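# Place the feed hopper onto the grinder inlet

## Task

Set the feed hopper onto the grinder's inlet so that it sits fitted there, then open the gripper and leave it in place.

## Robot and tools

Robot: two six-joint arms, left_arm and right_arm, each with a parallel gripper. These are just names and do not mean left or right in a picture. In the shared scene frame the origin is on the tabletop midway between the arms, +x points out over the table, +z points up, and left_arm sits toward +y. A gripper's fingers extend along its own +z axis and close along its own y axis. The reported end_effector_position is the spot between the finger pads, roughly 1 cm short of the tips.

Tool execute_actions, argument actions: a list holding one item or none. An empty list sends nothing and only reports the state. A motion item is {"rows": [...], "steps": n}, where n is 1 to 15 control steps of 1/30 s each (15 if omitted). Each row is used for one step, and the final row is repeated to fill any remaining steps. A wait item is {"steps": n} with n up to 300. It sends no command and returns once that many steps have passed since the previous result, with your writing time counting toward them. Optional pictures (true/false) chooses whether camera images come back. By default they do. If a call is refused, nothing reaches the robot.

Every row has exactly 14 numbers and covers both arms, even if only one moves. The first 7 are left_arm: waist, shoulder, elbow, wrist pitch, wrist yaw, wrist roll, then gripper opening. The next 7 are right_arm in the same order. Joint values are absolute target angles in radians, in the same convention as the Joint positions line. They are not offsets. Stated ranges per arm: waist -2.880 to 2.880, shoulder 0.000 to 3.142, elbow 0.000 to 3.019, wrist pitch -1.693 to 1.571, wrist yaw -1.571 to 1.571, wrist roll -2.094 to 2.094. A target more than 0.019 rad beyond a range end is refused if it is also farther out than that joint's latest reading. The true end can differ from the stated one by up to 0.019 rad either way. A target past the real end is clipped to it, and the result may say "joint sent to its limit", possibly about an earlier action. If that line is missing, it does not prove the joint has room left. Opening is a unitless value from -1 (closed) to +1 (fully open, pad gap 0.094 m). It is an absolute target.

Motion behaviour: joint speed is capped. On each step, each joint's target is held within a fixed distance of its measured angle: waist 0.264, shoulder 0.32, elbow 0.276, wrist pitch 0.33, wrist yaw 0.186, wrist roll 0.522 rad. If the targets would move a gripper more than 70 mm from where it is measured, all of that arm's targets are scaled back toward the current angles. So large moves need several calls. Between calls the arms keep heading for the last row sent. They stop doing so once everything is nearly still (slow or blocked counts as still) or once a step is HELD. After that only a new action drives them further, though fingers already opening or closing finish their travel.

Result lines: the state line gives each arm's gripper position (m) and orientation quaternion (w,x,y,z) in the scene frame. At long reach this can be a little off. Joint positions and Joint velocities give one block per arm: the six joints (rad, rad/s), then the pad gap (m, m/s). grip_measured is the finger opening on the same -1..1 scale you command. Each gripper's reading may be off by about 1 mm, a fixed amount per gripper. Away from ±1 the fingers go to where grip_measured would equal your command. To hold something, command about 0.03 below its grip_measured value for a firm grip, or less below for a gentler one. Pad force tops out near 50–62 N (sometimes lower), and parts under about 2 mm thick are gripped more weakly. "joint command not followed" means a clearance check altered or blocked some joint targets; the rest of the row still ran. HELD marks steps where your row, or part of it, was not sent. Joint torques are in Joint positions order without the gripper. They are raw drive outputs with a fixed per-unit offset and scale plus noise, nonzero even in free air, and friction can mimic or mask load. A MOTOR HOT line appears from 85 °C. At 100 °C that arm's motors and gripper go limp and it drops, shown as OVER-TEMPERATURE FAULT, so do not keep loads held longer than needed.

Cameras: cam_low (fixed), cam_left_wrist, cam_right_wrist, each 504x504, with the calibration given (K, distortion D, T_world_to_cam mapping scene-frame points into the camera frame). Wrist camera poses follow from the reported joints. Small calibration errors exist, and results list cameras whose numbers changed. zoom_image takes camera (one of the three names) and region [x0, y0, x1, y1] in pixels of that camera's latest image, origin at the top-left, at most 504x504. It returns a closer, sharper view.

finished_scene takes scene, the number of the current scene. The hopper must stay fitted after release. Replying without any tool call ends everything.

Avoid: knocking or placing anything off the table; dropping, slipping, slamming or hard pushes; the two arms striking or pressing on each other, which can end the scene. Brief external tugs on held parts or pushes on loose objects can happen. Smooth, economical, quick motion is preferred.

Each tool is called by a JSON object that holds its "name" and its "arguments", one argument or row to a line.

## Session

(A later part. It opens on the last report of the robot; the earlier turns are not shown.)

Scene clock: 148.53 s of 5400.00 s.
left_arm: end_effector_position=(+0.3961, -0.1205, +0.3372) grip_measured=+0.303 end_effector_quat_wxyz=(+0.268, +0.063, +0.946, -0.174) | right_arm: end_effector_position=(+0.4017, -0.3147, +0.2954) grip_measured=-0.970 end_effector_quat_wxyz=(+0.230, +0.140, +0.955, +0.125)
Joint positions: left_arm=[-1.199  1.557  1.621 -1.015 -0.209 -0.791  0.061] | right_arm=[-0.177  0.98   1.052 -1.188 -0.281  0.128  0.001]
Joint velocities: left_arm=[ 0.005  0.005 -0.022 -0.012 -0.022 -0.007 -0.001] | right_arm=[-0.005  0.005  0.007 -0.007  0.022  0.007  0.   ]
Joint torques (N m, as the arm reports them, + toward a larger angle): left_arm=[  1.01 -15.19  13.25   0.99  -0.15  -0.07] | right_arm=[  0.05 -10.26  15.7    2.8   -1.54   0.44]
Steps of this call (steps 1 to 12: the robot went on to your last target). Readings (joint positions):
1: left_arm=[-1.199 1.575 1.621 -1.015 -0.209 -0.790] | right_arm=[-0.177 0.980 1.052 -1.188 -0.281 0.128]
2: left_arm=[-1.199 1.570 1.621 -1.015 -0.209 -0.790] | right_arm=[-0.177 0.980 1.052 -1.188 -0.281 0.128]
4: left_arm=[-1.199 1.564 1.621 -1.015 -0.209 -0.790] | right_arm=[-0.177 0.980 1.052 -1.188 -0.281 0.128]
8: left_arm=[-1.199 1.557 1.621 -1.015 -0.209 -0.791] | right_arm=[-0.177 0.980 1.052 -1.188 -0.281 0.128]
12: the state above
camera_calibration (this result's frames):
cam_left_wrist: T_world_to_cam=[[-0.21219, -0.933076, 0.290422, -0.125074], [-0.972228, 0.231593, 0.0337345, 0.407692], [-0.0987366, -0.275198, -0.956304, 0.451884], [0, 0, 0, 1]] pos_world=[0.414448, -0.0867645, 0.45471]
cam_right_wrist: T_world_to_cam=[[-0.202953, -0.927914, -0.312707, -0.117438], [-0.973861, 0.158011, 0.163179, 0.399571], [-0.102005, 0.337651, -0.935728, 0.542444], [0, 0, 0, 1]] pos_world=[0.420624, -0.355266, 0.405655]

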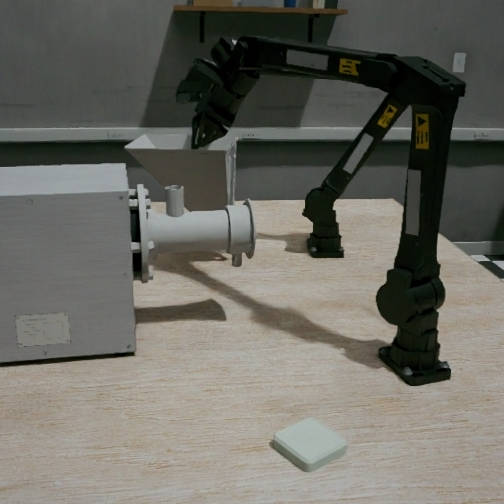

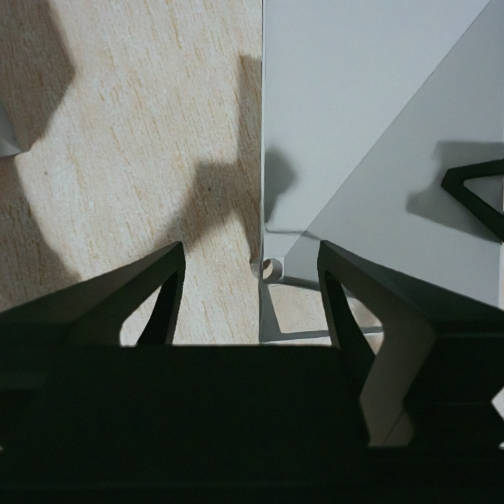

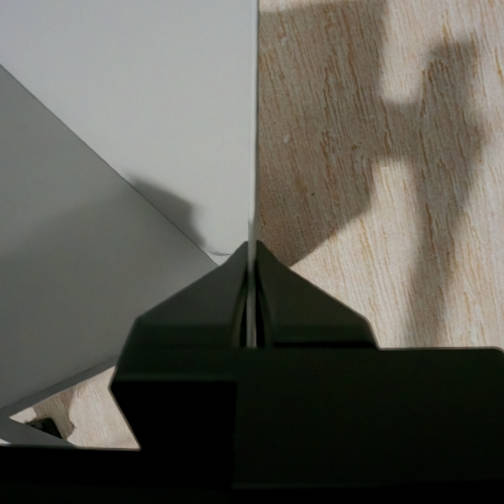

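{"name": "execute_actions", "arguments": {
  "actions": [
    {"rows":[[-1.187,1.55,1.66,-1.0,-0.207,-0.79,0.3,-0.177,0.93,1.12,-1.16,-0.31,0.18,-1],[-1.184,1.56,1.66,-0.985,-0.205,-0.79,0.3,-0.177,0.93,1.12,-1.16,-0.31,0.18,-1],[-1.181,1.57,1.66,-0.97,-0.203,-0.78,0.3,-0.177,0.93,1.12,-1.16,-0.31,0.18,-1],[-1.178,1.58,1.66,-0.955,-0.201,-0.78,0.3,-0.177,0.93,1.12,-1.16,-0.31,0.18,-1],[-1.175,1.59,1.66,-0.94,-0.199,-0.78,0.3,-0.177,0.93,1.12,-1.16,-0.31,0.18,-1],[-1.172,1.6,1.66,-0.93,-0.197,-0.78,0.3,-0.177,0.93,1.12,-1.16,-0.31,0.18,-1],[-1.169,1.61,1.66,-0.92,-0.195,-0.78,0.3,-0.177,0.93,1.12,-1.16,-0.31,0.18,-1],[-1.166,1.62,1.66,-0.91,-0.193,-0.78,0.3,-0.177,0.93,1.12,-1.16,-0.31,0.18,-1],[-1.163,1.63,1.66,-0.9,-0.191,-0.78,0.3,-0.177,0.93,1.12,-1.16,-0.31,0.18,-1],[-1.16,1.64,1.66,-0.89,-0.19,-0.78,0.3,-0.177,0.93,1.12,-1.16,-0.31,0.18,-1],[-1.158,1.65,1.66,-0.875,-0.19,-0.78,0.3,-0.177,0.93,1.12,-1.16,-0.31,0.18,-1],[-1.158,1.655,1.66,-0.865,-0.19,-0.78,0.3,-0.177,0.93,1.12,-1.16,-0.31,0.18,-1]],"steps":15}
  ],
  "pictures": false
}}

{"name": "execute_actions", "arguments": {
  "actions": [
    {"steps":12}
  ]
}}

Scene clock: 153.47 s of 5400.00 s.
left_arm: end_effector_position=(+0.4329, -0.1432, +0.3063) grip_measured=+0.303 end_effector_quat_wxyz=(+0.278, +0.049, +0.940, -0.191) | right_arm: end_effector_position=(+0.4017, -0.3147, +0.2954) grip_measured=-0.970 end_effector_quat_wxyz=(+0.230, +0.140, +0.955, +0.125)
Joint positions: left_arm=[-1.166  1.638  1.621 -0.888 -0.192 -0.789  0.061] | right_arm=[-0.177  0.98   1.052 -1.188 -0.281  0.128  0.001]
Joint velocities: left_arm=[ 0.044  0.288 -0.007  0.042 -0.007  0.007  0.001] | right_arm=[ 0.005 -0.005 -0.007 -0.012 -0.022 -0.081 -0.   ]
Joint torques (N m, as the arm reports them, + toward a larger angle): left_arm=[  0.64 -14.93  13.38   1.9   -0.01   0.16] | right_arm=[  0.05 -10.26  15.69   2.8   -1.54   0.44]
Steps of this call (steps 1 to 30: the robot went on to your last target; steps 31 to 90: nothing new was sent; then 1.43 s passed at rest; steps 91 to 105: all 15 steps of this action). Readings (joint positions):
91: left_arm=[-1.199 1.557 1.621 -1.015 -0.209 -0.791] | right_arm=[-0.177 0.980 1.052 -1.188 -0.281 0.128]
92: left_arm=[-1.198 1.557 1.621 -1.013 -0.208 -0.791] | right_arm=[-0.177 0.980 1.052 -1.188 -0.281 0.128]
94: left_arm=[-1.197 1.558 1.621 -0.999 -0.204 -0.790] | right_arm=[-0.177 0.980 1.052 -1.188 -0.281 0.128]
98: left_arm=[-1.188 1.568 1.621 -0.949 -0.197 -0.790] | right_arm=[-0.177 0.980 1.052 -1.188 -0.281 0.128]
105: the state above

Scene clock: 153.87 s of 5400.00 s.
left_arm: end_effector_position=(+0.4358, -0.1463, +0.2940) grip_measured=+0.303 end_effector_quat_wxyz=(+0.273, +0.049, +0.943, -0.185) | right_arm: end_effector_position=(+0.4017, -0.3147, +0.2954) grip_measured=-0.970 end_effector_quat_wxyz=(+0.230, +0.140, +0.955, +0.125)
Joint positions: left_arm=[-1.165  1.659  1.621 -0.884 -0.191 -0.789  0.061] | right_arm=[-0.177  0.98   1.052 -1.188 -0.281  0.128  0.001]
Joint velocities: left_arm=[ 0.005 -0.005  0.002 -0.017 -0.007 -0.051 -0.001] | right_arm=[ 0.005 -0.005  0.007 -0.002  0.037  0.022 -0.   ]
Joint torques (N m, as the arm reports them, + toward a larger angle): left_arm=[  0.8  -15.14  13.35   1.91  -0.05   0.16] | right_arm=[  0.04 -10.26  15.69   2.8   -1.54   0.44]
Steps of this call (steps 1 to 12: the robot went on to your last target). Readings (joint positions):
1: left_arm=[-1.165 1.646 1.621 -0.887 -0.192 -0.789] | right_arm=[-0.177 0.980 1.052 -1.188 -0.281 0.128]
2: left_arm=[-1.165 1.653 1.621 -0.887 -0.192 -0.789] | right_arm=[-0.177 0.980 1.052 -1.188 -0.281 0.128]
4: left_arm=[-1.165 1.659 1.621 -0.887 -0.191 -0.789] | right_arm=[-0.177 0.980 1.052 -1.188 -0.281 0.128]
8: left_arm=[-1.165 1.659 1.621 -0.884 -0.191 -0.789] | right_arm=[-0.177 0.980 1.052 -1.188 -0.281 0.128]
12: the state above
camera_calibration (this result's frames):
cam_left_wrist: T_world_to_cam=[[-0.192959, -0.928011, 0.318688, -0.144066], [-0.977376, 0.210458, 0.0210681, 0.45666], [-0.0866219, -0.307412, -0.947626, 0.394808], [0, 0, 0, 1]] pos_world=[0.452728, -0.108433, 0.410422]
cam_right_wrist: T_world_to_cam=[[-0.202953, -0.927914, -0.312707, -0.117438], [-0.973861, 0.158011, 0.163179, 0.399571], [-0.102005, 0.337651, -0.935728, 0.542444], [0, 0, 0, 1]] pos_world=[0.420624, -0.355266, 0.405655]

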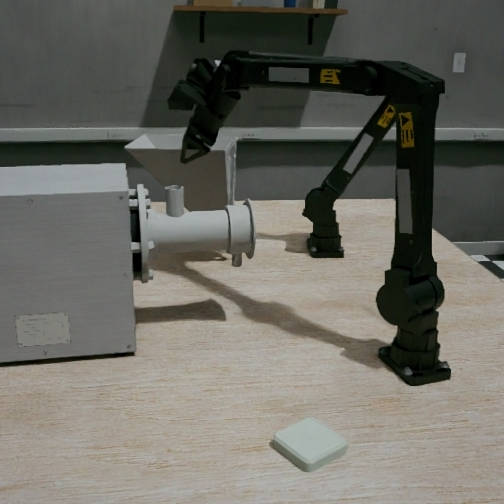

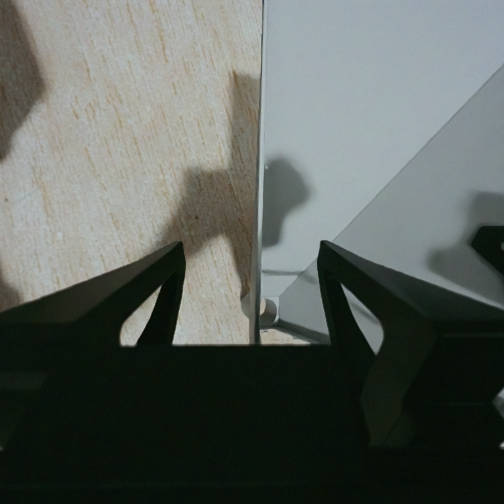

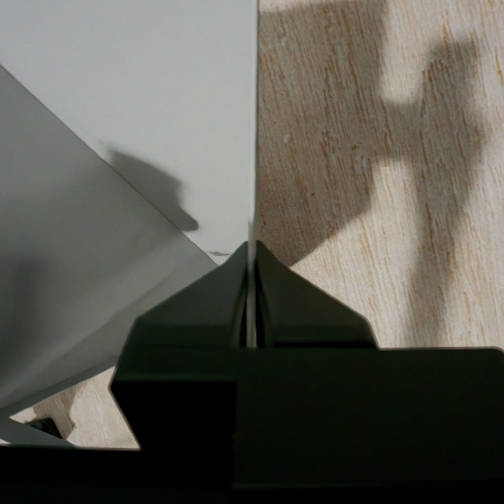

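{"name": "execute_actions", "arguments": {
  "actions": [
    {"rows":[[-1.165,1.655,1.66,-0.87,-0.19,-0.78,-0.3,-0.177,0.93,1.12,-1.16,-0.31,0.18,-1],[-1.165,1.655,1.66,-0.87,-0.19,-0.78,-0.3,-0.177,0.93,1.12,-1.16,-0.31,0.18,-1],[-1.165,1.655,1.66,-0.87,-0.19,-0.78,-0.7,-0.177,0.93,1.12,-1.16,-0.31,0.18,-1],[-1.165,1.655,1.66,-0.87,-0.19,-0.78,-0.7,-0.177,0.93,1.12,-1.16,-0.31,0.18,-1],[-1.165,1.655,1.66,-0.87,-0.19,-0.78,-0.7,-0.177,0.93,1.12,-1.16,-0.31,0.18,-1],[-1.165,1.655,1.66,-0.87,-0.19,-0.78,-0.85,-0.177,0.93,1.12,-1.16,-0.31,0.18,-1],[-1.165,1.655,1.66,-0.87,-0.19,-0.78,-0.85,-0.177,0.93,1.12,-1.16,-0.31,0.18,-1],[-1.165,1.655,1.66,-0.87,-0.19,-0.78,-0.9,-0.177,0.93,1.12,-1.16,-0.31,0.18,-1],[-1.165,1.655,1.66,-0.87,-0.19,-0.78,-0.9,-0.177,0.93,1.12,-1.16,-0.31,0.18,-1],[-1.165,1.655,1.66,-0.87,-0.19,-0.78,-1,-0.177,0.93,1.12,-1.16,-0.31,0.18,-1]],"steps":15}
  ],
  "pictures": false
}}

{"name": "execute_actions", "arguments": {
  "actions": [
    {"steps":8}
  ],
  "pictures": false
}}

Scene clock: 158.13 s of 5400.00 s.
left_arm: end_effector_position=(+0.4346, -0.1483, +0.2943) grip_measured=-0.966 end_effector_quat_wxyz=(+0.273, +0.058, +0.942, -0.187) | right_arm: end_effector_position=(+0.4017, -0.3142, +0.2955) grip_measured=-0.970 end_effector_quat_wxyz=(+0.230, +0.139, +0.955, +0.125)
Joint positions: left_arm=[-1.166  1.659  1.621 -0.88  -0.183 -0.773  0.002] | right_arm=[-0.176  0.98   1.052 -1.188 -0.282  0.128  0.001]
Joint velocities: left_arm=[-0.015 -0.005 -0.012 -0.012 -0.022 -0.022 -0.   ] | right_arm=[-0.005  0.015  0.002  0.002 -0.007 -0.022 -0.002]
Joint torques (N m, as the arm reports them, + toward a larger angle): left_arm=[  0.35 -14.92  13.38   1.5   -0.43  -0.03] | right_arm=[  0.24 -10.17  15.71   2.83  -1.52   0.45]
Steps of this call (steps 1 to 30: the robot went on to your last target; steps 31 to 90: nothing new was sent; then 0.77 s passed at rest; steps 91 to 105: all 15 steps of this action). Readings (joint positions):
91: left_arm=[-1.165 1.659 1.621 -0.884 -0.191 -0.789] | right_arm=[-0.177 0.980 1.052 -1.188 -0.281 0.128]
92: left_arm=[-1.165 1.659 1.621 -0.884 -0.191 -0.789] | right_arm=[-0.177 0.980 1.052 -1.188 -0.281 0.128]
94: left_arm=[-1.165 1.659 1.621 -0.884 -0.191 -0.789] | right_arm=[-0.177 0.980 1.052 -1.188 -0.281 0.128]
98: left_arm=[-1.165 1.659 1.621 -0.883 -0.188 -0.789] | right_arm=[-0.177 0.980 1.052 -1.188 -0.282 0.128]
105: the state above

Scene clock: 158.40 s of 5400.00 s.
left_arm: end_effector_position=(+0.4346, -0.1483, +0.2943) grip_measured=-0.966 end_effector_quat_wxyz=(+0.273, +0.059, +0.942, -0.187) | right_arm: end_effector_position=(+0.4017, -0.3142, +0.2955) grip_measured=-0.970 end_effector_quat_wxyz=(+0.230, +0.139, +0.955, +0.125)
Joint positions: left_arm=[-1.166  1.659  1.621 -0.88  -0.183 -0.772  0.002] | right_arm=[-0.176  0.98   1.052 -1.188 -0.282  0.128  0.001]
Joint velocities: left_arm=[-0.005 -0.015 -0.002 -0.007 -0.022 -0.037 -0.001] | right_arm=[-0.024  0.005 -0.012 -0.002  0.022 -0.007  0.   ]
Joint torques (N m, as the arm reports them, + toward a larger angle): left_arm=[  0.65 -15.07  13.39   1.59  -0.42  -0.05] | right_arm=[  0.01 -10.26  15.7    2.76  -1.51   0.44]
Steps of this call (steps 1 to 8: the robot went on to your last target). Readings (joint positions):
1: left_arm=[-1.166 1.659 1.621 -0.880 -0.183 -0.773] | right_arm=[-0.176 0.980 1.052 -1.188 -0.282 0.128]
2: left_arm=[-1.166 1.659 1.621 -0.880 -0.183 -0.773] | right_arm=[-0.176 0.980 1.052 -1.188 -0.282 0.128]
4: left_arm=[-1.166 1.659 1.621 -0.880 -0.183 -0.773] | right_arm=[-0.176 0.980 1.052 -1.188 -0.282 0.128]
8: the state above

{"name": "execute_actions", "arguments": {
  "actions": [
    {"rows":[[-1.165,1.64,1.68,-0.865,-0.175,-0.78,-1,-0.177,0.945,1.10,-1.17,-0.30,0.16,-1],[-1.165,1.64,1.68,-0.865,-0.175,-0.78,-1,-0.177,0.945,1.10,-1.17,-0.30,0.16,-1],[-1.165,1.625,1.70,-0.86,-0.165,-0.78,-1,-0.177,0.96,1.075,-1.18,-0.285,0.14,-1],[-1.165,1.625,1.70,-0.86,-0.165,-0.78,-1,-0.177,0.96,1.075,-1.18,-0.285,0.14,-1],[-1.165,1.625,1.70,-0.86,-0.165,-0.78,-1,-0.177,0.96,1.075,-1.18,-0.285,0.14,-1],[-1.165,1.625,1.70,-0.86,-0.165,-0.78,-1,-0.177,0.96,1.075,-1.18,-0.285,0.14,-1],[-1.165,1.625,1.70,-0.86,-0.165,-0.78,-1,-0.177,0.96,1.075,-1.18,-0.285,0.14,-1],[-1.165,1.625,1.70,-0.86,-0.165,-0.78,-1,-0.177,0.96,1.075,-1.18,-0.285,0.14,-0.95],[-1.165,1.625,1.70,-0.86,-0.165,-0.78,-1,-0.177,0.96,1.075,-1.18,-0.285,0.14,-0.9],[-1.165,1.625,1.70,-0.86,-0.165,-0.78,-1,-0.177,0.96,1.075,-1.18,-0.285,0.14,-0.8],[-1.165,1.625,1.70,-0.86,-0.165,-0.78,-1,-0.177,0.96,1.075,-1.18,-0.285,0.14,-0.2]],"steps":15}
  ],
  "pictures": false
}}

{"name": "execute_actions", "arguments": {
  "actions": [
    {"rows":[[-1.165,1.625,1.70,-0.86,-0.165,-0.78,-1,-0.2,0.9,1.15,-1.3,-0.285,0.14,-0.2],[-1.165,1.625,1.70,-0.86,-0.165,-0.78,-1,-0.22,0.85,1.2,-1.4,-0.285,0.14,-0.2],[-1.165,1.625,1.70,-0.86,-0.165,-0.78,-1,-0.25,0.8,1.25,-1.5,-0.285,0.14,-0.2]],"steps":15}
  ]
}}

Scene clock: 164.47 s of 5400.00 s.
left_arm: end_effector_position=(+0.4344, -0.1480, +0.2845) grip_measured=-0.949 end_effector_quat_wxyz=(+0.265, +0.068, +0.945, -0.177) | right_arm: end_effector_position=(+0.3990, -0.3141, +0.2934) grip_measured=-0.205 end_effector_quat_wxyz=(+0.229, +0.140, +0.955, +0.125)
Joint positions: left_arm=[-1.165  1.671  1.621 -0.892 -0.177 -0.755  0.002] | right_arm=[-0.177  0.973  1.043 -1.188 -0.282  0.126  0.037]
Joint velocities: left_arm=[ 0.015  0.005 -0.012 -0.051 -0.081 -0.022 -0.001] | right_arm=[ 0.005 -0.044  0.002 -0.007  0.022 -0.007  0.004]
Joint torques (N m, as the arm reports them, + toward a larger angle): left_arm=[ -0.12 -19.03  16.37   2.38   0.74  -0.28] | right_arm=[-0.17 -7.28 12.59  1.83 -0.33  0.12]
Steps of this call (steps 1 to 15: the robot went on to your last target; steps 16 to 90: nothing new was sent; then 2.57 s passed at rest; steps 91 to 105: all 15 steps of this action). Readings (joint positions):
91: left_arm=[-1.166 1.659 1.621 -0.880 -0.180 -0.772] | right_arm=[-0.176 0.980 1.052 -1.188 -0.280 0.127]
92: left_arm=[-1.166 1.659 1.621 -0.879 -0.178 -0.772] | right_arm=[-0.176 0.980 1.052 -1.188 -0.278 0.127]
94: left_arm=[-1.166 1.659 1.621 -0.877 -0.171 -0.772] | right_arm=[-0.176 0.980 1.048 -1.188 -0.271 0.125]
98: left_arm=[-1.166 1.659 1.621 -0.877 -0.169 -0.772] | right_arm=[-0.176 0.980 1.043 -1.188 -0.271 0.125]
105: the state above

Scene clock: 164.97 s of 5400.00 s.
left_arm: end_effector_position=(+0.4340, -0.1480, +0.2835) grip_measured=-0.949 end_effector_quat_wxyz=(+0.263, +0.071, +0.946, -0.178) | right_arm: end_effector_position=(+0.3136, -0.3127, +0.4118) grip_measured=-0.203 end_effector_quat_wxyz=(+0.282, +0.163, +0.939, +0.112)
Joint positions: left_arm=[-1.163  1.672  1.621 -0.894 -0.171 -0.752  0.002] | right_arm=[-0.246  0.77   1.237 -1.482 -0.283  0.126  0.037]
Joint velocities: left_arm=[-0.005 -0.005  0.002 -0.007 -0.081  0.022 -0.001] | right_arm=[-0.005  0.015 -0.022 -0.046 -0.037  0.022 -0.001]
Joint torques (N m, as the arm reports them, + toward a larger angle): left_arm=[  0.12 -19.01  16.53   2.4    0.18  -0.31] | right_arm=[-0.22  0.52 10.36  0.77 -0.3   0.12]
Steps of this call (steps 1 to 15: all 15 steps of this action). Readings (joint positions):
1: left_arm=[-1.164 1.672 1.621 -0.894 -0.175 -0.755] | right_arm=[-0.178 0.969 1.050 -1.206 -0.282 0.126]
2: left_arm=[-1.163 1.672 1.621 -0.894 -0.173 -0.754] | right_arm=[-0.182 0.964 1.061 -1.245 -0.282 0.126]
4: left_arm=[-1.163 1.672 1.621 -0.894 -0.171 -0.752] | right_arm=[-0.197 0.937 1.089 -1.324 -0.282 0.126]
8: left_arm=[-1.163 1.672 1.621 -0.894 -0.171 -0.752] | right_arm=[-0.234 0.851 1.164 -1.441 -0.282 0.126]
15: the state above
camera_calibration (this result's frames):
cam_left_wrist: T_world_to_cam=[[-0.226582, -0.928215, 0.295089, -0.121433], [-0.967642, 0.249065, 0.0404494, 0.451451], [-0.111042, -0.276375, -0.954613, 0.401381], [0, 0, 0, 1]] pos_world=[0.453898, -0.114225, 0.400736]
cam_right_wrist: T_world_to_cam=[[-0.234081, -0.921114, -0.311054, -0.0857769], [-0.97213, 0.226035, 0.0622208, 0.356794], [0.0129964, 0.316949, -0.948353, 0.60434], [0, 0, 0, 1]] pos_world=[0.318917, -0.351203, 0.524247]

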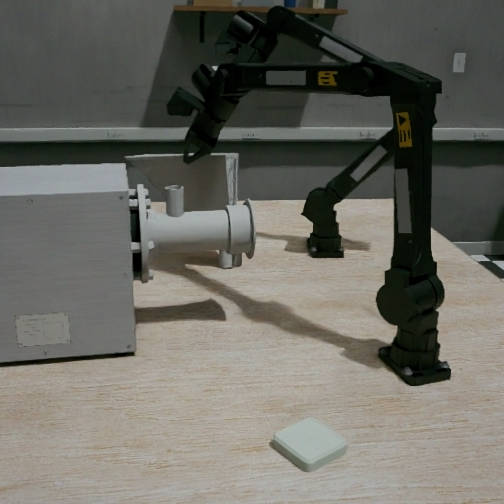

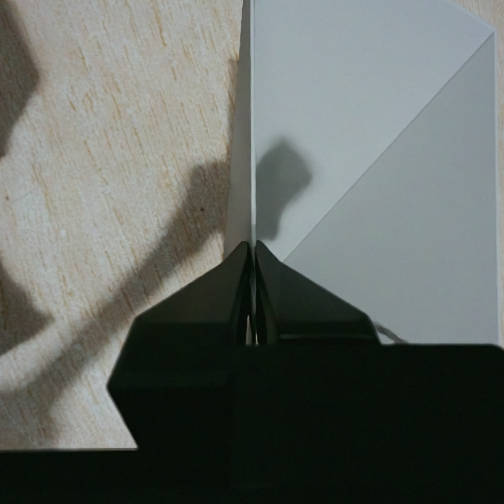

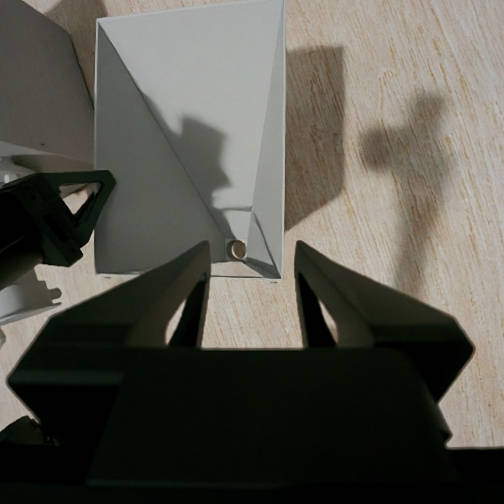

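{"name": "execute_actions", "arguments": {
  "actions": [
    {"rows":[[-1.165,1.625,1.70,-0.86,-0.165,-0.78,-1,-0.505,0.59,1.0,-1.2,-0.72,0.19,0.4],[-1.165,1.625,1.70,-0.86,-0.165,-0.78,-1,-0.505,0.59,1.0,-1.2,-0.72,0.19,0.4],[-1.165,1.625,1.70,-0.86,-0.165,-0.78,-1,-0.505,0.59,1.0,-1.2,-0.72,0.19,0.4],[-1.165,1.625,1.70,-0.86,-0.165,-0.78,-1,-0.505,0.59,1.0,-1.2,-0.72,0.19,0.4],[-1.165,1.625,1.70,-0.86,-0.165,-0.78,-1,-0.505,0.59,1.0,-1.2,-0.72,0.19,0.4],[-1.165,1.625,1.70,-0.86,-0.165,-0.78,-1,-0.505,0.59,1.0,-1.2,-0.72,0.19,0.4],[-1.165,1.625,1.70,-0.86,-0.165,-0.78,-1,-0.505,0.59,1.0,-1.2,-0.72,0.19,0.4],[-1.165,1.625,1.70,-0.86,-0.165,-0.78,-1,-0.505,0.59,0.9,-1.15,-0.72,0.19,0.4],[-1.165,1.625,1.70,-0.86,-0.165,-0.78,-1,-0.505,0.59,0.8,-1.1,-0.72,0.19,0.4],[-1.165,1.625,1.70,-0.86,-0.165,-0.78,-1,-0.505,0.59,0.72,-1.05,-0.72,0.19,0.4]],"steps":15}
  ],
  "pictures": false
}}

{"name": "execute_actions", "arguments": {
  "actions": [
    {"steps":20}
  ]
}}

Scene clock: 175.53 s of 5400.00 s.
left_arm: end_effector_position=(+0.4340, -0.1480, +0.2835) grip_measured=-0.949 end_effector_quat_wxyz=(+0.263, +0.071, +0.946, -0.178) | right_arm: end_effector_position=(+0.3094, -0.3133, +0.2752) grip_measured=+0.397 end_effector_quat_wxyz=(+0.338, +0.225, +0.871, +0.276)
Joint positions: left_arm=[-1.163  1.672  1.621 -0.894 -0.171 -0.751  0.002] | right_arm=[-0.513  0.589  0.708 -1.086 -0.72   0.173  0.066]
Joint velocities: left_arm=[ 0.005 -0.015 -0.007  0.017  0.037 -0.022 -0.   ] | right_arm=[-0.005  0.288 -0.53  -0.022  0.066  0.037 -0.001]
Joint torques (N m, as the arm reports them, + toward a larger angle): left_arm=[  0.15 -19.03  16.5    2.41   0.19  -0.3 ] | right_arm=[ 0.66 -2.39 13.89  3.49 -0.51  0.09]
Steps of this call (steps 1 to 30: the robot went on to your last target; steps 31 to 90: nothing new was sent; then 7.07 s passed at rest; steps 91 to 105: all 15 steps of this action). Readings (joint positions):
91: left_arm=[-1.163 1.672 1.621 -0.894 -0.171 -0.751] | right_arm=[-0.271 0.775 1.204 -1.427 -0.379 0.132]
92: left_arm=[-1.163 1.672 1.621 -0.894 -0.171 -0.751] | right_arm=[-0.332 0.732 1.136 -1.330 -0.485 0.139]
94: left_arm=[-1.163 1.672 1.621 -0.894 -0.171 -0.751] | right_arm=[-0.466 0.647 1.022 -1.259 -0.654 0.153]
98: left_arm=[-1.163 1.672 1.621 -0.894 -0.171 -0.751] | right_arm=[-0.525 0.576 0.977 -1.222 -0.717 0.167]
105: the state above

Scene clock: 176.20 s of 5400.00 s.
left_arm: end_effector_position=(+0.4340, -0.1480, +0.2835) grip_measured=-0.949 end_effector_quat_wxyz=(+0.263, +0.071, +0.946, -0.178) | right_arm: end_effector_position=(+0.3112, -0.3145, +0.2675) grip_measured=+0.397 end_effector_quat_wxyz=(+0.334, +0.228, +0.872, +0.277)
Joint positions: left_arm=[-1.163  1.672  1.621 -0.894 -0.171 -0.751  0.002] | right_arm=[-0.513  0.599  0.693 -1.071 -0.72   0.175  0.066]
Joint velocities: left_arm=[-0.024 -0.005 -0.007  0.007  0.007  0.051 -0.   ] | right_arm=[ 0.005 -0.015  0.017 -0.017 -0.081  0.007 -0.   ]
Joint torques (N m, as the arm reports them, + toward a larger angle): left_arm=[  0.16 -18.93  16.51   2.41   0.19  -0.31] | right_arm=[ 0.66 -1.78 12.33  2.61 -0.48  0.1 ]
Steps of this call (steps 1 to 20: the robot went on to your last target). Readings (joint positions):
1: left_arm=[-1.163 1.672 1.621 -0.894 -0.171 -0.751] | right_arm=[-0.513 0.598 0.696 -1.086 -0.720 0.174]
2: left_arm=[-1.163 1.672 1.621 -0.894 -0.171 -0.751] | right_arm=[-0.513 0.602 0.693 -1.086 -0.720 0.174]
4: left_arm=[-1.163 1.672 1.621 -0.894 -0.171 -0.751] | right_arm=[-0.513 0.601 0.693 -1.075 -0.720 0.175]
8: left_arm=[-1.163 1.672 1.621 -0.894 -0.171 -0.751] | right_arm=[-0.513 0.599 0.693 -1.071 -0.720 0.175]
20: the state above
camera_calibration (this result's frames):
cam_left_wrist: T_world_to_cam=[[-0.226906, -0.928199, 0.29489, -0.121233], [-0.967571, 0.249353, 0.0403564, 0.451489], [-0.11099, -0.27617, -0.954679, 0.401407], [0, 0, 0, 1]] pos_world=[0.453892, -0.114252, 0.400745]
cam_right_wrist: T_world_to_cam=[[-0.201771, -0.739717, -0.641956, 0.00262104], [-0.959888, 0.279631, -0.0205147, 0.399015], [0.194686, 0.612067, -0.766467, 0.455696], [0, 0, 0, 1]] pos_world=[0.294822, -0.388555, 0.359145]

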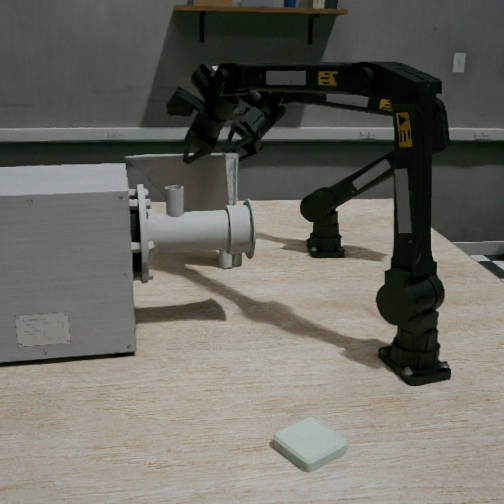

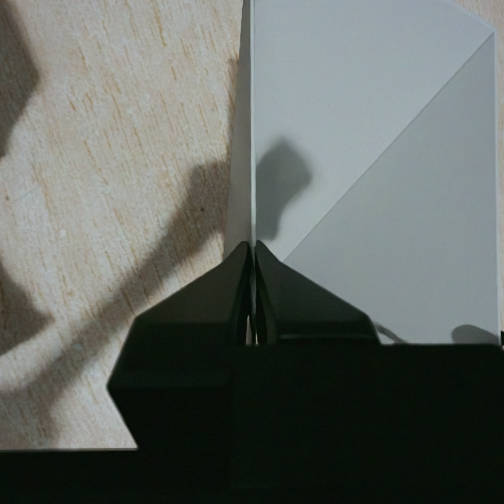

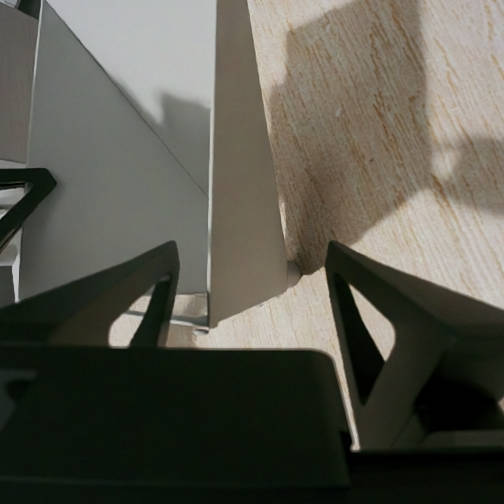

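{"name": "execute_actions", "arguments": {
  "actions": [
    {"rows":[[-1.165,1.625,1.70,-0.86,-0.165,-0.78,-1,-0.505,0.59,0.86,-1.12,-0.72,0.19,0.3],[-1.165,1.625,1.70,-0.86,-0.165,-0.78,-1,-0.505,0.59,0.86,-1.12,-0.72,0.19,0.3],[-1.165,1.625,1.70,-0.86,-0.165,-0.78,-1,-0.505,0.59,0.86,-1.12,-0.72,0.19,0.3],[-1.165,1.625,1.70,-0.86,-0.165,-0.78,-1,-0.47,0.6,0.86,-1.12,-0.65,0.19,0.3],[-1.165,1.625,1.70,-0.86,-0.165,-0.78,-1,-0.43,0.61,0.86,-1.12,-0.58,0.19,0.3],[-1.165,1.625,1.70,-0.86,-0.165,-0.78,-1,-0.39,0.62,0.86,-1.12,-0.51,0.19,0.3],[-1.165,1.625,1.70,-0.86,-0.165,-0.78,-1,-0.35,0.63,0.855,-1.12,-0.45,0.19,0.3],[-1.165,1.625,1.70,-0.86,-0.165,-0.78,-1,-0.311,0.63,0.85,-1.12,-0.407,0.19,0.3]],"steps":15}
  ],
  "pictures": false
}}

{"name": "execute_actions", "arguments": {
  "actions": [
    {"steps":10}
  ]
}}

Scene clock: 185.03 s of 5400.00 s.
left_arm: end_effector_position=(+0.4340, -0.1480, +0.2835) grip_measured=-0.949 end_effector_quat_wxyz=(+0.263, +0.071, +0.946, -0.178) | right_arm: end_effector_position=(+0.3268, -0.3112, +0.3099) grip_measured=+0.303 end_effector_quat_wxyz=(+0.344, +0.175, +0.908, +0.162)
Joint positions: left_arm=[-1.163  1.672  1.621 -0.894 -0.171 -0.751  0.002] | right_arm=[-0.302  0.623  0.841 -1.105 -0.411  0.176  0.061]
Joint velocities: left_arm=[ 0.005 -0.015  0.002  0.002 -0.066  0.022 -0.   ] | right_arm=[-0.024 -0.005 -0.022  0.012 -0.007  0.037  0.   ]
Joint torques (N m, as the arm reports them, + toward a larger angle): left_arm=[  0.21 -19.    16.51   2.43   0.18  -0.31] | right_arm=[-0.93 -0.9  10.7   1.01 -0.1   0.11]
Steps of this call (steps 1 to 15: the robot went on to your last target; steps 16 to 90: nothing new was sent; then 5.33 s passed at rest; steps 91 to 105: all 15 steps of this action). Readings (joint positions):
91: left_arm=[-1.163 1.672 1.621 -0.894 -0.171 -0.751] | right_arm=[-0.513 0.599 0.702 -1.079 -0.719 0.175]
92: left_arm=[-1.163 1.672 1.621 -0.894 -0.171 -0.751] | right_arm=[-0.513 0.600 0.720 -1.093 -0.719 0.176]
94: left_arm=[-1.163 1.672 1.621 -0.894 -0.171 -0.751] | right_arm=[-0.509 0.600 0.775 -1.103 -0.688 0.176]
98: left_arm=[-1.163 1.672 1.621 -0.894 -0.171 -0.751] | right_arm=[-0.400 0.601 0.841 -1.103 -0.452 0.176]
105: the state above

Scene clock: 185.37 s of 5400.00 s.
left_arm: end_effector_position=(+0.4340, -0.1480, +0.2835) grip_measured=-0.949 end_effector_quat_wxyz=(+0.263, +0.071, +0.946, -0.178) | right_arm: end_effector_position=(+0.3267, -0.3116, +0.3099) grip_measured=+0.303 end_effector_quat_wxyz=(+0.344, +0.176, +0.908, +0.162)
Joint positions: left_arm=[-1.163  1.672  1.621 -0.894 -0.171 -0.751  0.002] | right_arm=[-0.303  0.623  0.841 -1.105 -0.41   0.176  0.061]
Joint velocities: left_arm=[ 0.005 -0.015 -0.017  0.007 -0.037 -0.022  0.001] | right_arm=[-0.005 -0.015 -0.002 -0.012 -0.066  0.022 -0.   ]
Joint torques (N m, as the arm reports them, + toward a larger angle): left_arm=[  0.19 -18.9   16.52   2.39   0.19  -0.31] | right_arm=[-0.55 -0.44 10.79  1.07 -0.13  0.11]
Steps of this call (steps 1 to 10: the robot went on to your last target). Readings (joint positions):
1: left_arm=[-1.163 1.672 1.621 -0.894 -0.171 -0.751] | right_arm=[-0.303 0.623 0.841 -1.105 -0.410 0.176]
2: left_arm=[-1.163 1.672 1.621 -0.894 -0.171 -0.751] | right_arm=[-0.303 0.623 0.841 -1.105 -0.410 0.176]
4: left_arm=[-1.163 1.672 1.621 -0.894 -0.171 -0.751] | right_arm=[-0.303 0.623 0.841 -1.105 -0.410 0.176]
8: left_arm=[-1.163 1.672 1.621 -0.894 -0.171 -0.751] | right_arm=[-0.303 0.623 0.841 -1.105 -0.410 0.176]
10: the state above
camera_calibration (this result's frames):
cam_left_wrist: T_world_to_cam=[[-0.226906, -0.928199, 0.29489, -0.121233], [-0.967571, 0.249353, 0.0403564, 0.451489], [-0.11099, -0.27617, -0.954679, 0.401407], [0, 0, 0, 1]] pos_world=[0.453892, -0.114252, 0.400745]
cam_right_wrist: T_world_to_cam=[[-0.198852, -0.884228, -0.42261, -0.0788707], [-0.967359, 0.246211, -0.059973, 0.418239], [0.157081, 0.39689, -0.904325, 0.471317], [0, 0, 0, 1]] pos_world=[0.314869, -0.359776, 0.417975]

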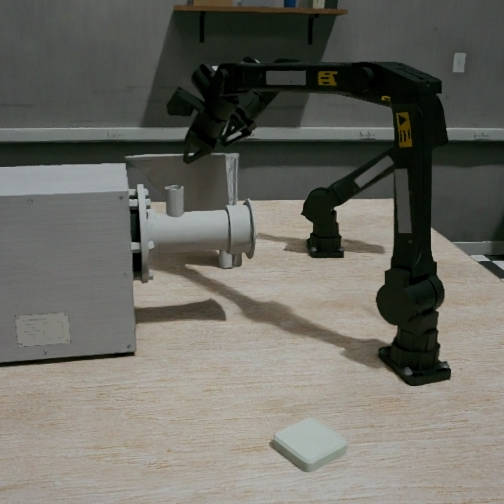

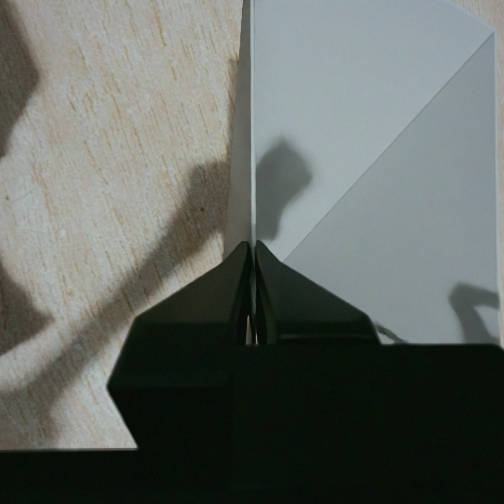

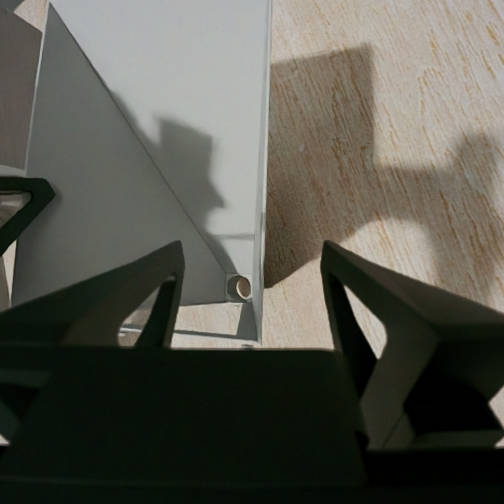

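{"name": "execute_actions", "arguments": {
  "actions": [
    {"rows":[[-1.165,1.625,1.70,-0.86,-0.165,-0.78,-1,-0.30,0.645,0.825,-1.09,-0.40,0.2,0.3],[-1.165,1.625,1.70,-0.86,-0.165,-0.78,-1,-0.29,0.657,0.812,-1.065,-0.395,0.21,0.3],[-1.165,1.625,1.70,-0.86,-0.165,-0.78,-1,-0.28,0.669,0.8,-1.04,-0.39,0.22,0.3],[-1.165,1.625,1.70,-0.86,-0.165,-0.78,-1,-0.27,0.68,0.788,-1.015,-0.385,0.235,0.3],[-1.165,1.625,1.70,-0.86,-0.165,-0.78,-1,-0.26,0.69,0.776,-0.99,-0.38,0.25,0.3],[-1.165,1.625,1.70,-0.86,-0.165,-0.78,-1,-0.25,0.70,0.764,-0.965,-0.375,0.26,0.3],[-1.165,1.625,1.70,-0.86,-0.165,-0.78,-1,-0.238,0.71,0.752,-0.94,-0.37,0.27,0.3],[-1.165,1.625,1.70,-0.86,-0.165,-0.78,-1,-0.226,0.72,0.74,-0.915,-0.36,0.285,0.3],[-1.165,1.625,1.70,-0.86,-0.165,-0.78,-1,-0.214,0.73,0.73,-0.89,-0.355,0.3,0.3],[-1.165,1.625,1.70,-0.86,-0.165,-0.78,-1,-0.2,0.74,0.72,-0.87,-0.35,0.31,0.3],[-1.165,1.625,1.70,-0.86,-0.165,-0.78,-1,-0.195,0.745,0.715,-0.86,-0.345,0.31,0.3]],"steps":15}
  ],
  "pictures": false
}}

{"name": "execute_actions", "arguments": {
  "actions": [
    {"steps":10}
  ]
}}

Scene clock: 189.87 s of 5400.00 s.
left_arm: end_effector_position=(+0.4353, -0.1465, +0.2834) grip_measured=-0.949 end_effector_quat_wxyz=(+0.264, +0.070, +0.946, -0.175) | right_arm: end_effector_position=(+0.3669, -0.3041, +0.2433) grip_measured=+0.303 end_effector_quat_wxyz=(+0.321, +0.192, +0.912, +0.167)
Joint positions: left_arm=[-1.161  1.672  1.621 -0.896 -0.175 -0.75   0.002] | right_arm=[-0.203  0.74   0.72  -0.884 -0.347  0.28   0.061]
Joint velocities: left_arm=[-0.015 -0.005 -0.002  0.002  0.007  0.022 -0.001] | right_arm=[ 0.005 -0.005 -0.022  0.046 -0.007  0.081  0.   ]
Joint torques (N m, as the arm reports them, + toward a larger angle): left_arm=[  0.28 -19.24  16.53   2.43   0.41  -0.34] | right_arm=[ 0.95 -2.5   9.76  2.73 -0.16  0.14]
Steps of this call (steps 1 to 15: the robot went on to your last target; steps 16 to 90: nothing new was sent; then 1.00 s passed at rest; steps 91 to 105: all 15 steps of this action). Readings (joint positions):
91: left_arm=[-1.163 1.672 1.621 -0.894 -0.171 -0.751] | right_arm=[-0.303 0.624 0.840 -1.105 -0.407 0.177]
92: left_arm=[-1.163 1.672 1.621 -0.894 -0.171 -0.751] | right_arm=[-0.303 0.625 0.837 -1.101 -0.403 0.180]
94: left_arm=[-1.163 1.672 1.621 -0.894 -0.171 -0.751] | right_arm=[-0.296 0.635 0.820 -1.072 -0.393 0.191]
98: left_arm=[-1.163 1.672 1.621 -0.894 -0.171 -0.751] | right_arm=[-0.256 0.684 0.769 -0.982 -0.370 0.227]
105: the state above

Scene clock: 190.20 s of 5400.00 s.
left_arm: end_effector_position=(+0.4353, -0.1465, +0.2833) grip_measured=-0.949 end_effector_quat_wxyz=(+0.264, +0.071, +0.946, -0.175) | right_arm: end_effector_position=(+0.3674, -0.3041, +0.2437) grip_measured=+0.303 end_effector_quat_wxyz=(+0.321, +0.197, +0.911, +0.169)
Joint positions: left_arm=[-1.161  1.672  1.621 -0.896 -0.175 -0.749  0.002] | right_arm=[-0.203  0.74   0.72  -0.881 -0.347  0.293  0.061]
Joint velocities: left_arm=[ 0.005 -0.005  0.007  0.007 -0.081  0.037  0.001] | right_arm=[ 0.005  0.005 -0.012 -0.002  0.037  0.037 -0.001]
Joint torques (N m, as the arm reports them, + toward a larger angle): left_arm=[  0.14 -18.95  16.5    2.49   0.37  -0.35] | right_arm=[ 0.66 -2.15  9.73  2.83 -0.15  0.1 ]
Steps of this call (steps 1 to 10: the robot went on to your last target). Readings (joint positions):
1: left_arm=[-1.161 1.672 1.621 -0.896 -0.175 -0.750] | right_arm=[-0.203 0.740 0.720 -0.882 -0.347 0.282]
2: left_arm=[-1.161 1.672 1.621 -0.896 -0.175 -0.750] | right_arm=[-0.203 0.740 0.720 -0.881 -0.347 0.285]
4: left_arm=[-1.161 1.672 1.621 -0.896 -0.175 -0.750] | right_arm=[-0.203 0.740 0.720 -0.881 -0.347 0.288]
8: left_arm=[-1.161 1.672 1.621 -0.896 -0.175 -0.749] | right_arm=[-0.203 0.740 0.720 -0.881 -0.347 0.292]
10: the state above
camera_calibration (this result's frames):
cam_left_wrist: T_world_to_cam=[[-0.225428, -0.930016, 0.290263, -0.119105], [-0.968235, 0.246942, 0.039252, 0.452586], [-0.108183, -0.272194, -0.956142, 0.401564], [0, 0, 0, 1]] pos_world=[0.454802, -0.113229, 0.400759]
cam_right_wrist: T_world_to_cam=[[-0.241531, -0.863569, -0.442619, -0.0652958], [-0.962565, 0.271028, -0.00352954, 0.44384], [0.12301, 0.425197, -0.896703, 0.42142], [0, 0, 0, 1]] pos_world=[0.359615, -0.355867, 0.350554]

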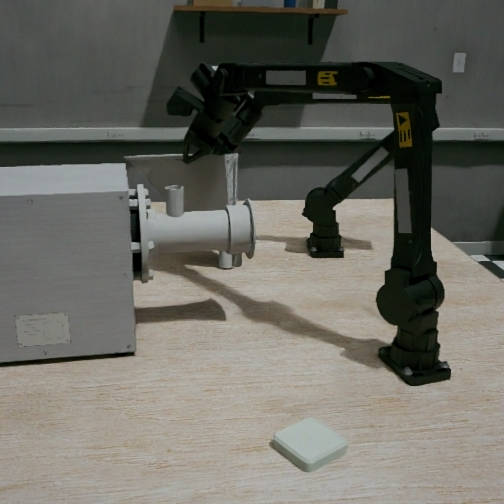

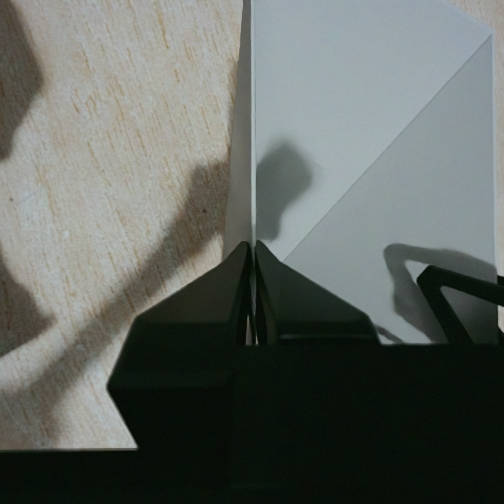

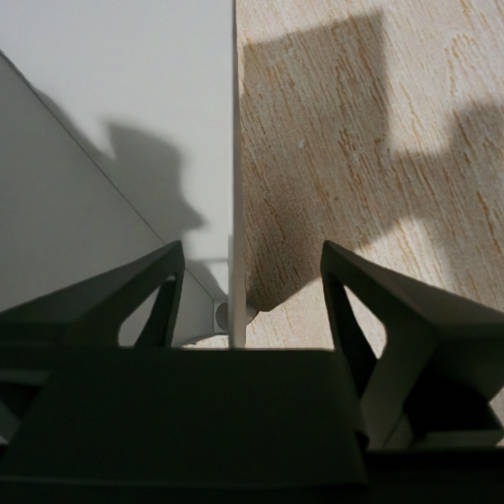

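{"name": "execute_actions", "arguments": {
  "actions": [
    {"rows":[[-1.165,1.625,1.70,-0.86,-0.165,-0.78,-1,-0.18,0.74,0.735,-0.875,-0.34,0.29,0.0],[-1.165,1.625,1.70,-0.86,-0.165,-0.78,-1,-0.18,0.74,0.735,-0.875,-0.34,0.29,-0.3],[-1.165,1.625,1.70,-0.86,-0.165,-0.78,-1,-0.18,0.74,0.735,-0.875,-0.34,0.29,-0.3],[-1.165,1.625,1.70,-0.86,-0.165,-0.78,-1,-0.18,0.74,0.735,-0.875,-0.34,0.29,-0.6],[-1.165,1.625,1.70,-0.86,-0.165,-0.78,-1,-0.18,0.74,0.735,-0.875,-0.34,0.29,-0.6],[-1.165,1.625,1.70,-0.86,-0.165,-0.78,-1,-0.18,0.74,0.735,-0.875,-0.34,0.29,-0.8],[-1.165,1.625,1.70,-0.86,-0.165,-0.78,-1,-0.18,0.74,0.735,-0.875,-0.34,0.29,-0.8],[-1.165,1.625,1.70,-0.86,-0.165,-0.78,-1,-0.18,0.74,0.735,-0.875,-0.34,0.29,-0.85],[-1.165,1.625,1.70,-0.86,-0.165,-0.78,-1,-0.18,0.74,0.735,-0.875,-0.34,0.29,-0.9],[-1.165,1.625,1.70,-0.86,-0.165,-0.78,-1,-0.18,0.74,0.735,-0.875,-0.34,0.29,-0.9],[-1.165,1.625,1.70,-0.86,-0.165,-0.78,-1,-0.18,0.74,0.735,-0.875,-0.34,0.29,-1]],"steps":15}
  ],
  "pictures": false
}}

{"name": "execute_actions", "arguments": {
  "actions": [
    {"steps":8}
  ]
}}

Scene clock: 194.60 s of 5400.00 s.
left_arm: end_effector_position=(+0.4348, -0.1469, +0.2833) grip_measured=-0.949 end_effector_quat_wxyz=(+0.263, +0.074, +0.946, -0.176) | right_arm: end_effector_position=(+0.3681, -0.2977, +0.2453) grip_measured=-0.972 end_effector_quat_wxyz=(+0.320, +0.194, +0.910, +0.176)
Joint positions: left_arm=[-1.161  1.672  1.621 -0.896 -0.171 -0.744  0.002] | right_arm=[-0.185  0.737  0.72  -0.878 -0.351  0.308  0.001]
Joint velocities: left_arm=[-0.015 -0.005  0.007 -0.002 -0.051 -0.007 -0.   ] | right_arm=[-0.005 -0.005 -0.007 -0.012  0.007 -0.125  0.001]
Joint torques (N m, as the arm reports them, + toward a larger angle): left_arm=[  0.05 -19.16  16.56   2.46   0.21  -0.39] | right_arm=[ 0.43 -2.56 11.46  1.98  0.3  -0.17]
Steps of this call (steps 1 to 30: the robot went on to your last target; steps 31 to 90: nothing new was sent; then 0.90 s passed at rest; steps 91 to 105: all 15 steps of this action). Readings (joint positions):
91: left_arm=[-1.161 1.672 1.621 -0.896 -0.175 -0.749] | right_arm=[-0.202 0.740 0.720 -0.881 -0.345 0.295]
92: left_arm=[-1.161 1.672 1.621 -0.896 -0.175 -0.749] | right_arm=[-0.199 0.740 0.720 -0.881 -0.343 0.295]
94: left_arm=[-1.161 1.672 1.621 -0.896 -0.175 -0.747] | right_arm=[-0.195 0.740 0.720 -0.881 -0.341 0.295]
98: left_arm=[-1.161 1.672 1.621 -0.896 -0.172 -0.745] | right_arm=[-0.192 0.739 0.720 -0.881 -0.344 0.295]
105: the state above

Scene clock: 194.87 s of 5400.00 s.
left_arm: end_effector_position=(+0.4348, -0.1469, +0.2833) grip_measured=-0.949 end_effector_quat_wxyz=(+0.263, +0.074, +0.946, -0.176) | right_arm: end_effector_position=(+0.3681, -0.2977, +0.2453) grip_measured=-0.972 end_effector_quat_wxyz=(+0.320, +0.195, +0.910, +0.177)
Joint positions: left_arm=[-1.161  1.672  1.621 -0.896 -0.171 -0.743  0.002] | right_arm=[-0.185  0.737  0.72  -0.878 -0.351  0.309  0.001]
Joint velocities: left_arm=[-0.005 -0.005 -0.002 -0.017  0.007 -0.11   0.001] | right_arm=[-0.005 -0.015  0.007  0.002  0.051  0.037 -0.   ]
Joint torques (N m, as the arm reports them, + toward a larger angle): left_arm=[ -0.03 -18.95  16.5    2.5    0.22  -0.41] | right_arm=[ 0.43 -2.42 11.47  1.94  0.3  -0.16]
Steps of this call (steps 1 to 8: the robot went on to your last target). Readings (joint positions):
1: left_arm=[-1.161 1.672 1.621 -0.896 -0.171 -0.743] | right_arm=[-0.185 0.737 0.720 -0.878 -0.351 0.308]
2: left_arm=[-1.161 1.672 1.621 -0.896 -0.171 -0.743] | right_arm=[-0.185 0.737 0.720 -0.878 -0.351 0.308]
4: left_arm=[-1.161 1.672 1.621 -0.896 -0.171 -0.743] | right_arm=[-0.185 0.737 0.720 -0.878 -0.351 0.309]
8: the state above
camera_calibration (this result's frames):
cam_left_wrist: T_world_to_cam=[[-0.231823, -0.928811, 0.289082, -0.116246], [-0.966511, 0.253553, 0.0395877, 0.452384], [-0.110067, -0.270223, -0.956486, 0.402539], [0, 0, 0, 1]] pos_world=[0.454592, -0.113899, 0.400718]
cam_right_wrist: T_world_to_cam=[[-0.231971, -0.860269, -0.454012, -0.058613], [-0.965029, 0.262118, -0.00359801, 0.440982], [0.1221, 0.4373, -0.890988, 0.422561], [0, 0, 0, 1]] pos_world=[0.360369, -0.350798, 0.351473]

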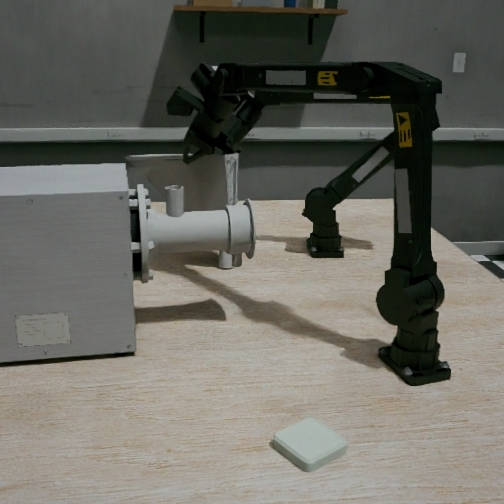

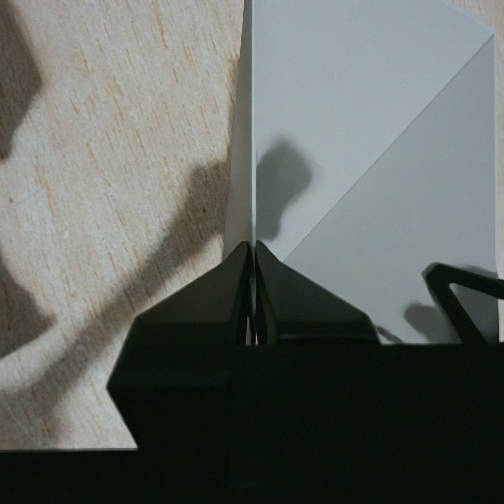

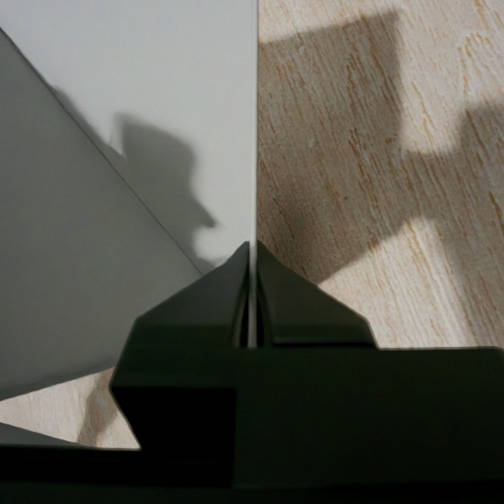

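{"name": "execute_actions", "arguments": {
  "actions": [
    {"rows":[[-1.161,1.645,1.67,-0.88,-0.17,-0.75,-1,-0.185,0.725,0.76,-0.865,-0.365,0.32,-1],[-1.161,1.645,1.67,-0.88,-0.17,-0.75,-1,-0.185,0.725,0.76,-0.865,-0.365,0.32,-1],[-1.161,1.665,1.645,-0.89,-0.17,-0.75,-1,-0.185,0.715,0.775,-0.86,-0.38,0.33,-1],[-1.161,1.665,1.645,-0.89,-0.17,-0.75,-1,-0.185,0.715,0.775,-0.86,-0.38,0.33,-1],[-1.161,1.665,1.645,-0.89,-0.17,-0.75,-1,-0.185,0.715,0.775,-0.86,-0.38,0.33,-1],[-1.161,1.665,1.645,-0.89,-0.17,-0.75,-1,-0.185,0.715,0.775,-0.86,-0.38,0.33,-1],[-1.161,1.665,1.645,-0.89,-0.17,-0.75,-1,-0.185,0.715,0.775,-0.86,-0.38,0.33,-1],[-1.161,1.665,1.645,-0.89,-0.17,-0.75,-0.92,-0.185,0.715,0.775,-0.86,-0.38,0.33,-1],[-1.161,1.665,1.645,-0.89,-0.17,-0.75,-0.88,-0.185,0.715,0.775,-0.86,-0.38,0.33,-1],[-1.161,1.665,1.645,-0.89,-0.17,-0.75,-0.8,-0.185,0.715,0.775,-0.86,-0.38,0.33,-1],[-1.161,1.665,1.645,-0.89,-0.17,-0.75,-0.3,-0.185,0.715,0.775,-0.86,-0.38,0.33,-1]],"steps":15}
  ],
  "pictures": false
}}

{"name": "execute_actions", "arguments": {
  "actions": [
    {"rows":[[-1.17,1.4,1.66,-1.05,-0.17,-0.75,-0.3,-0.185,0.715,0.775,-0.86,-0.38,0.33,-1]],"steps":12}
  ],
  "pictures": false
}}

{"name": "execute_actions", "arguments": {
  "actions": [
    {"rows":[[-0.1,1.0,1.3,-1.2,0,0,1,-0.185,0.715,0.775,-0.86,-0.38,0.33,-1]],"steps":15}
  ]
}}

Scene clock: 199.40 s of 5400.00 s.
left_arm: end_effector_position=(+0.4339, -0.1455, +0.2815) grip_measured=-0.304 end_effector_quat_wxyz=(+0.261, +0.077, +0.947, -0.171) | right_arm: end_effector_position=(+0.3683, -0.2959, +0.2477) grip_measured=-0.972 end_effector_quat_wxyz=(+0.322, +0.194, +0.909, +0.183)
Joint positions: left_arm=[-1.161  1.673  1.621 -0.906 -0.172 -0.738  0.033] | right_arm=[-0.186  0.735  0.722 -0.878 -0.364  0.313  0.001]
Joint velocities: left_arm=[-0.005 -0.015 -0.007 -0.002  0.037 -0.051  0.003] | right_arm=[-0.015 -0.005 -0.002 -0.007 -0.007 -0.022  0.001]
Joint torques (N m, as the arm reports them, + toward a larger angle): left_arm=[  0.41 -15.98  12.1    1.67  -0.03  -0.1 ] | right_arm=[ 0.09 -4.58 14.68  2.67 -0.99  0.12]
Steps of this call (steps 1 to 15: the robot went on to your last target; steps 16 to 90: nothing new was sent; then 1.03 s passed at rest; steps 91 to 105: all 15 steps of this action). Readings (joint positions):
91: left_arm=[-1.161 1.672 1.621 -0.898 -0.174 -0.739] | right_arm=[-0.185 0.736 0.722 -0.878 -0.356 0.311]
92: left_arm=[-1.161 1.672 1.621 -0.901 -0.174 -0.735] | right_arm=[-0.185 0.736 0.722 -0.878 -0.358 0.311]
94: left_arm=[-1.161 1.673 1.621 -0.905 -0.176 -0.731] | right_arm=[-0.185 0.735 0.722 -0.878 -0.363 0.312]
98: left_arm=[-1.161 1.673 1.621 -0.906 -0.176 -0.729] | right_arm=[-0.185 0.735 0.722 -0.878 -0.363 0.312]
105: the state above

Scene clock: 199.80 s of 5400.00 s.
left_arm: end_effector_position=(+0.3989, -0.0960, +0.3762) grip_measured=-0.303 end_effector_quat_wxyz=(+0.281, +0.073, +0.937, -0.196) | right_arm: end_effector_position=(+0.3683, -0.2959, +0.2477) grip_measured=-0.972 end_effector_quat_wxyz=(+0.322, +0.194, +0.909, +0.183)
Joint positions: left_arm=[-1.161  1.485  1.621 -1.025 -0.172 -0.739  0.033] | right_arm=[-0.186  0.735  0.722 -0.878 -0.364  0.313  0.001]
Joint velocities: left_arm=[-0.005 -0.669 -0.007 -0.183  0.007 -0.022 -0.001] | right_arm=[-0.005 -0.024  0.017  0.012 -0.066  0.007 -0.001]
Joint torques (N m, as the arm reports them, + toward a larger angle): left_arm=[ -0.16 -14.99  12.96   1.03  -0.01  -0.1 ] | right_arm=[ 0.12 -4.55 14.69  2.66 -0.97  0.13]
Steps of this call (steps 1 to 12: all 12 steps of this action). Readings (joint positions):
1: left_arm=[-1.161 1.668 1.621 -0.912 -0.172 -0.738] | right_arm=[-0.186 0.735 0.722 -0.878 -0.364 0.313]
2: left_arm=[-1.161 1.661 1.621 -0.929 -0.172 -0.738] | right_arm=[-0.186 0.735 0.722 -0.878 -0.364 0.313]
4: left_arm=[-1.161 1.640 1.621 -0.958 -0.172 -0.738] | right_arm=[-0.186 0.735 0.722 -0.878 -0.364 0.313]
8: left_arm=[-1.161 1.571 1.621 -0.997 -0.172 -0.738] | right_arm=[-0.186 0.735 0.722 -0.878 -0.364 0.313]
12: the state above

Scene clock: 200.30 s of 5400.00 s.
left_arm: end_effector_position=(+0.4160, +0.2230, +0.4124) grip_measured=+1.000 end_effector_quat_wxyz=(+0.326, +0.086, +0.937, -0.090) | right_arm: end_effector_position=(+0.3683, -0.2959, +0.2477) grip_measured=-0.972 end_effector_quat_wxyz=(+0.322, +0.194, +0.909, +0.183)
Joint positions: left_arm=[-0.57   1.032  1.328 -1.177 -0.003 -0.18   0.094] | right_arm=[-0.186  0.735  0.722 -0.878 -0.364  0.313  0.001]
Joint velocities: left_arm=[ 2.037 -0.376 -0.09  -0.066  0.095  0.784  0.   ] | right_arm=[-0.015 -0.024  0.012  0.017  0.022 -0.066 -0.   ]
Joint torques (N m, as the arm reports them, + toward a larger angle): left_arm=[ 0.7  -4.05  8.74  0.94  0.04  0.08] | right_arm=[ 0.12 -4.55 14.68  2.66 -0.98  0.13]
Steps of this call (steps 1 to 15: all 15 steps of this action). Readings (joint positions):
1: left_arm=[-1.155 1.459 1.610 -1.032 -0.140 -0.710] | right_arm=[-0.186 0.735 0.722 -0.878 -0.364 0.313]
2: left_arm=[-1.144 1.424 1.586 -1.043 -0.109 -0.673] | right_arm=[-0.186 0.735 0.722 -0.878 -0.364 0.313]
4: left_arm=[-1.100 1.349 1.521 -1.074 -0.067 -0.600] | right_arm=[-0.186 0.735 0.722 -0.878 -0.364 0.313]
8: left_arm=[-0.963 1.207 1.412 -1.126 -0.024 -0.439] | right_arm=[-0.186 0.735 0.722 -0.878 -0.364 0.313]
15: the state above
camera_calibration (this result's frames):
cam_left_wrist: T_world_to_cam=[[-0.217598, -0.970022, 0.108207, 0.263485], [-0.975339, 0.211906, -0.0617166, 0.39002], [0.0369367, -0.118968, -0.992211, 0.543794], [0, 0, 0, 1]] pos_world=[0.417649, 0.237633, 0.535118]
cam_right_wrist: T_world_to_cam=[[-0.2261, -0.856001, -0.46491, -0.0542062], [-0.965924, 0.258739, -0.00663711, 0.440844], [0.125972, 0.447568, -0.885333, 0.424103], [0, 0, 0, 1]] pos_world=[0.360141, -0.350279, 0.353197]

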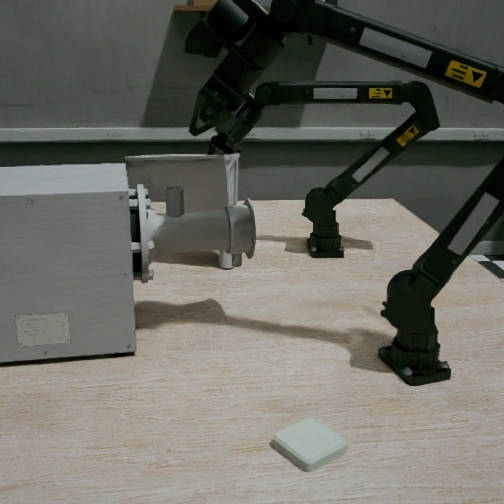

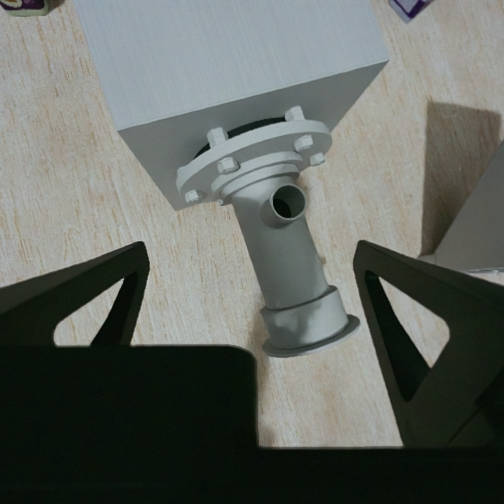

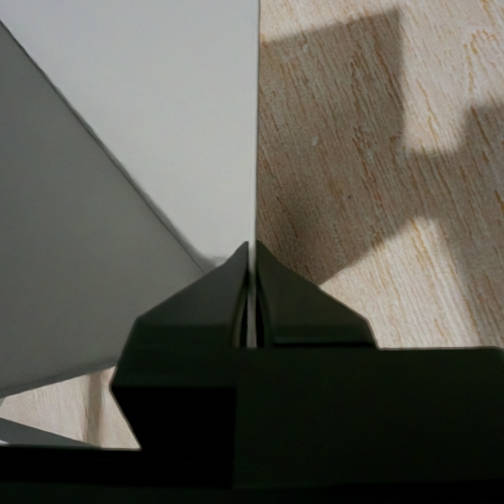

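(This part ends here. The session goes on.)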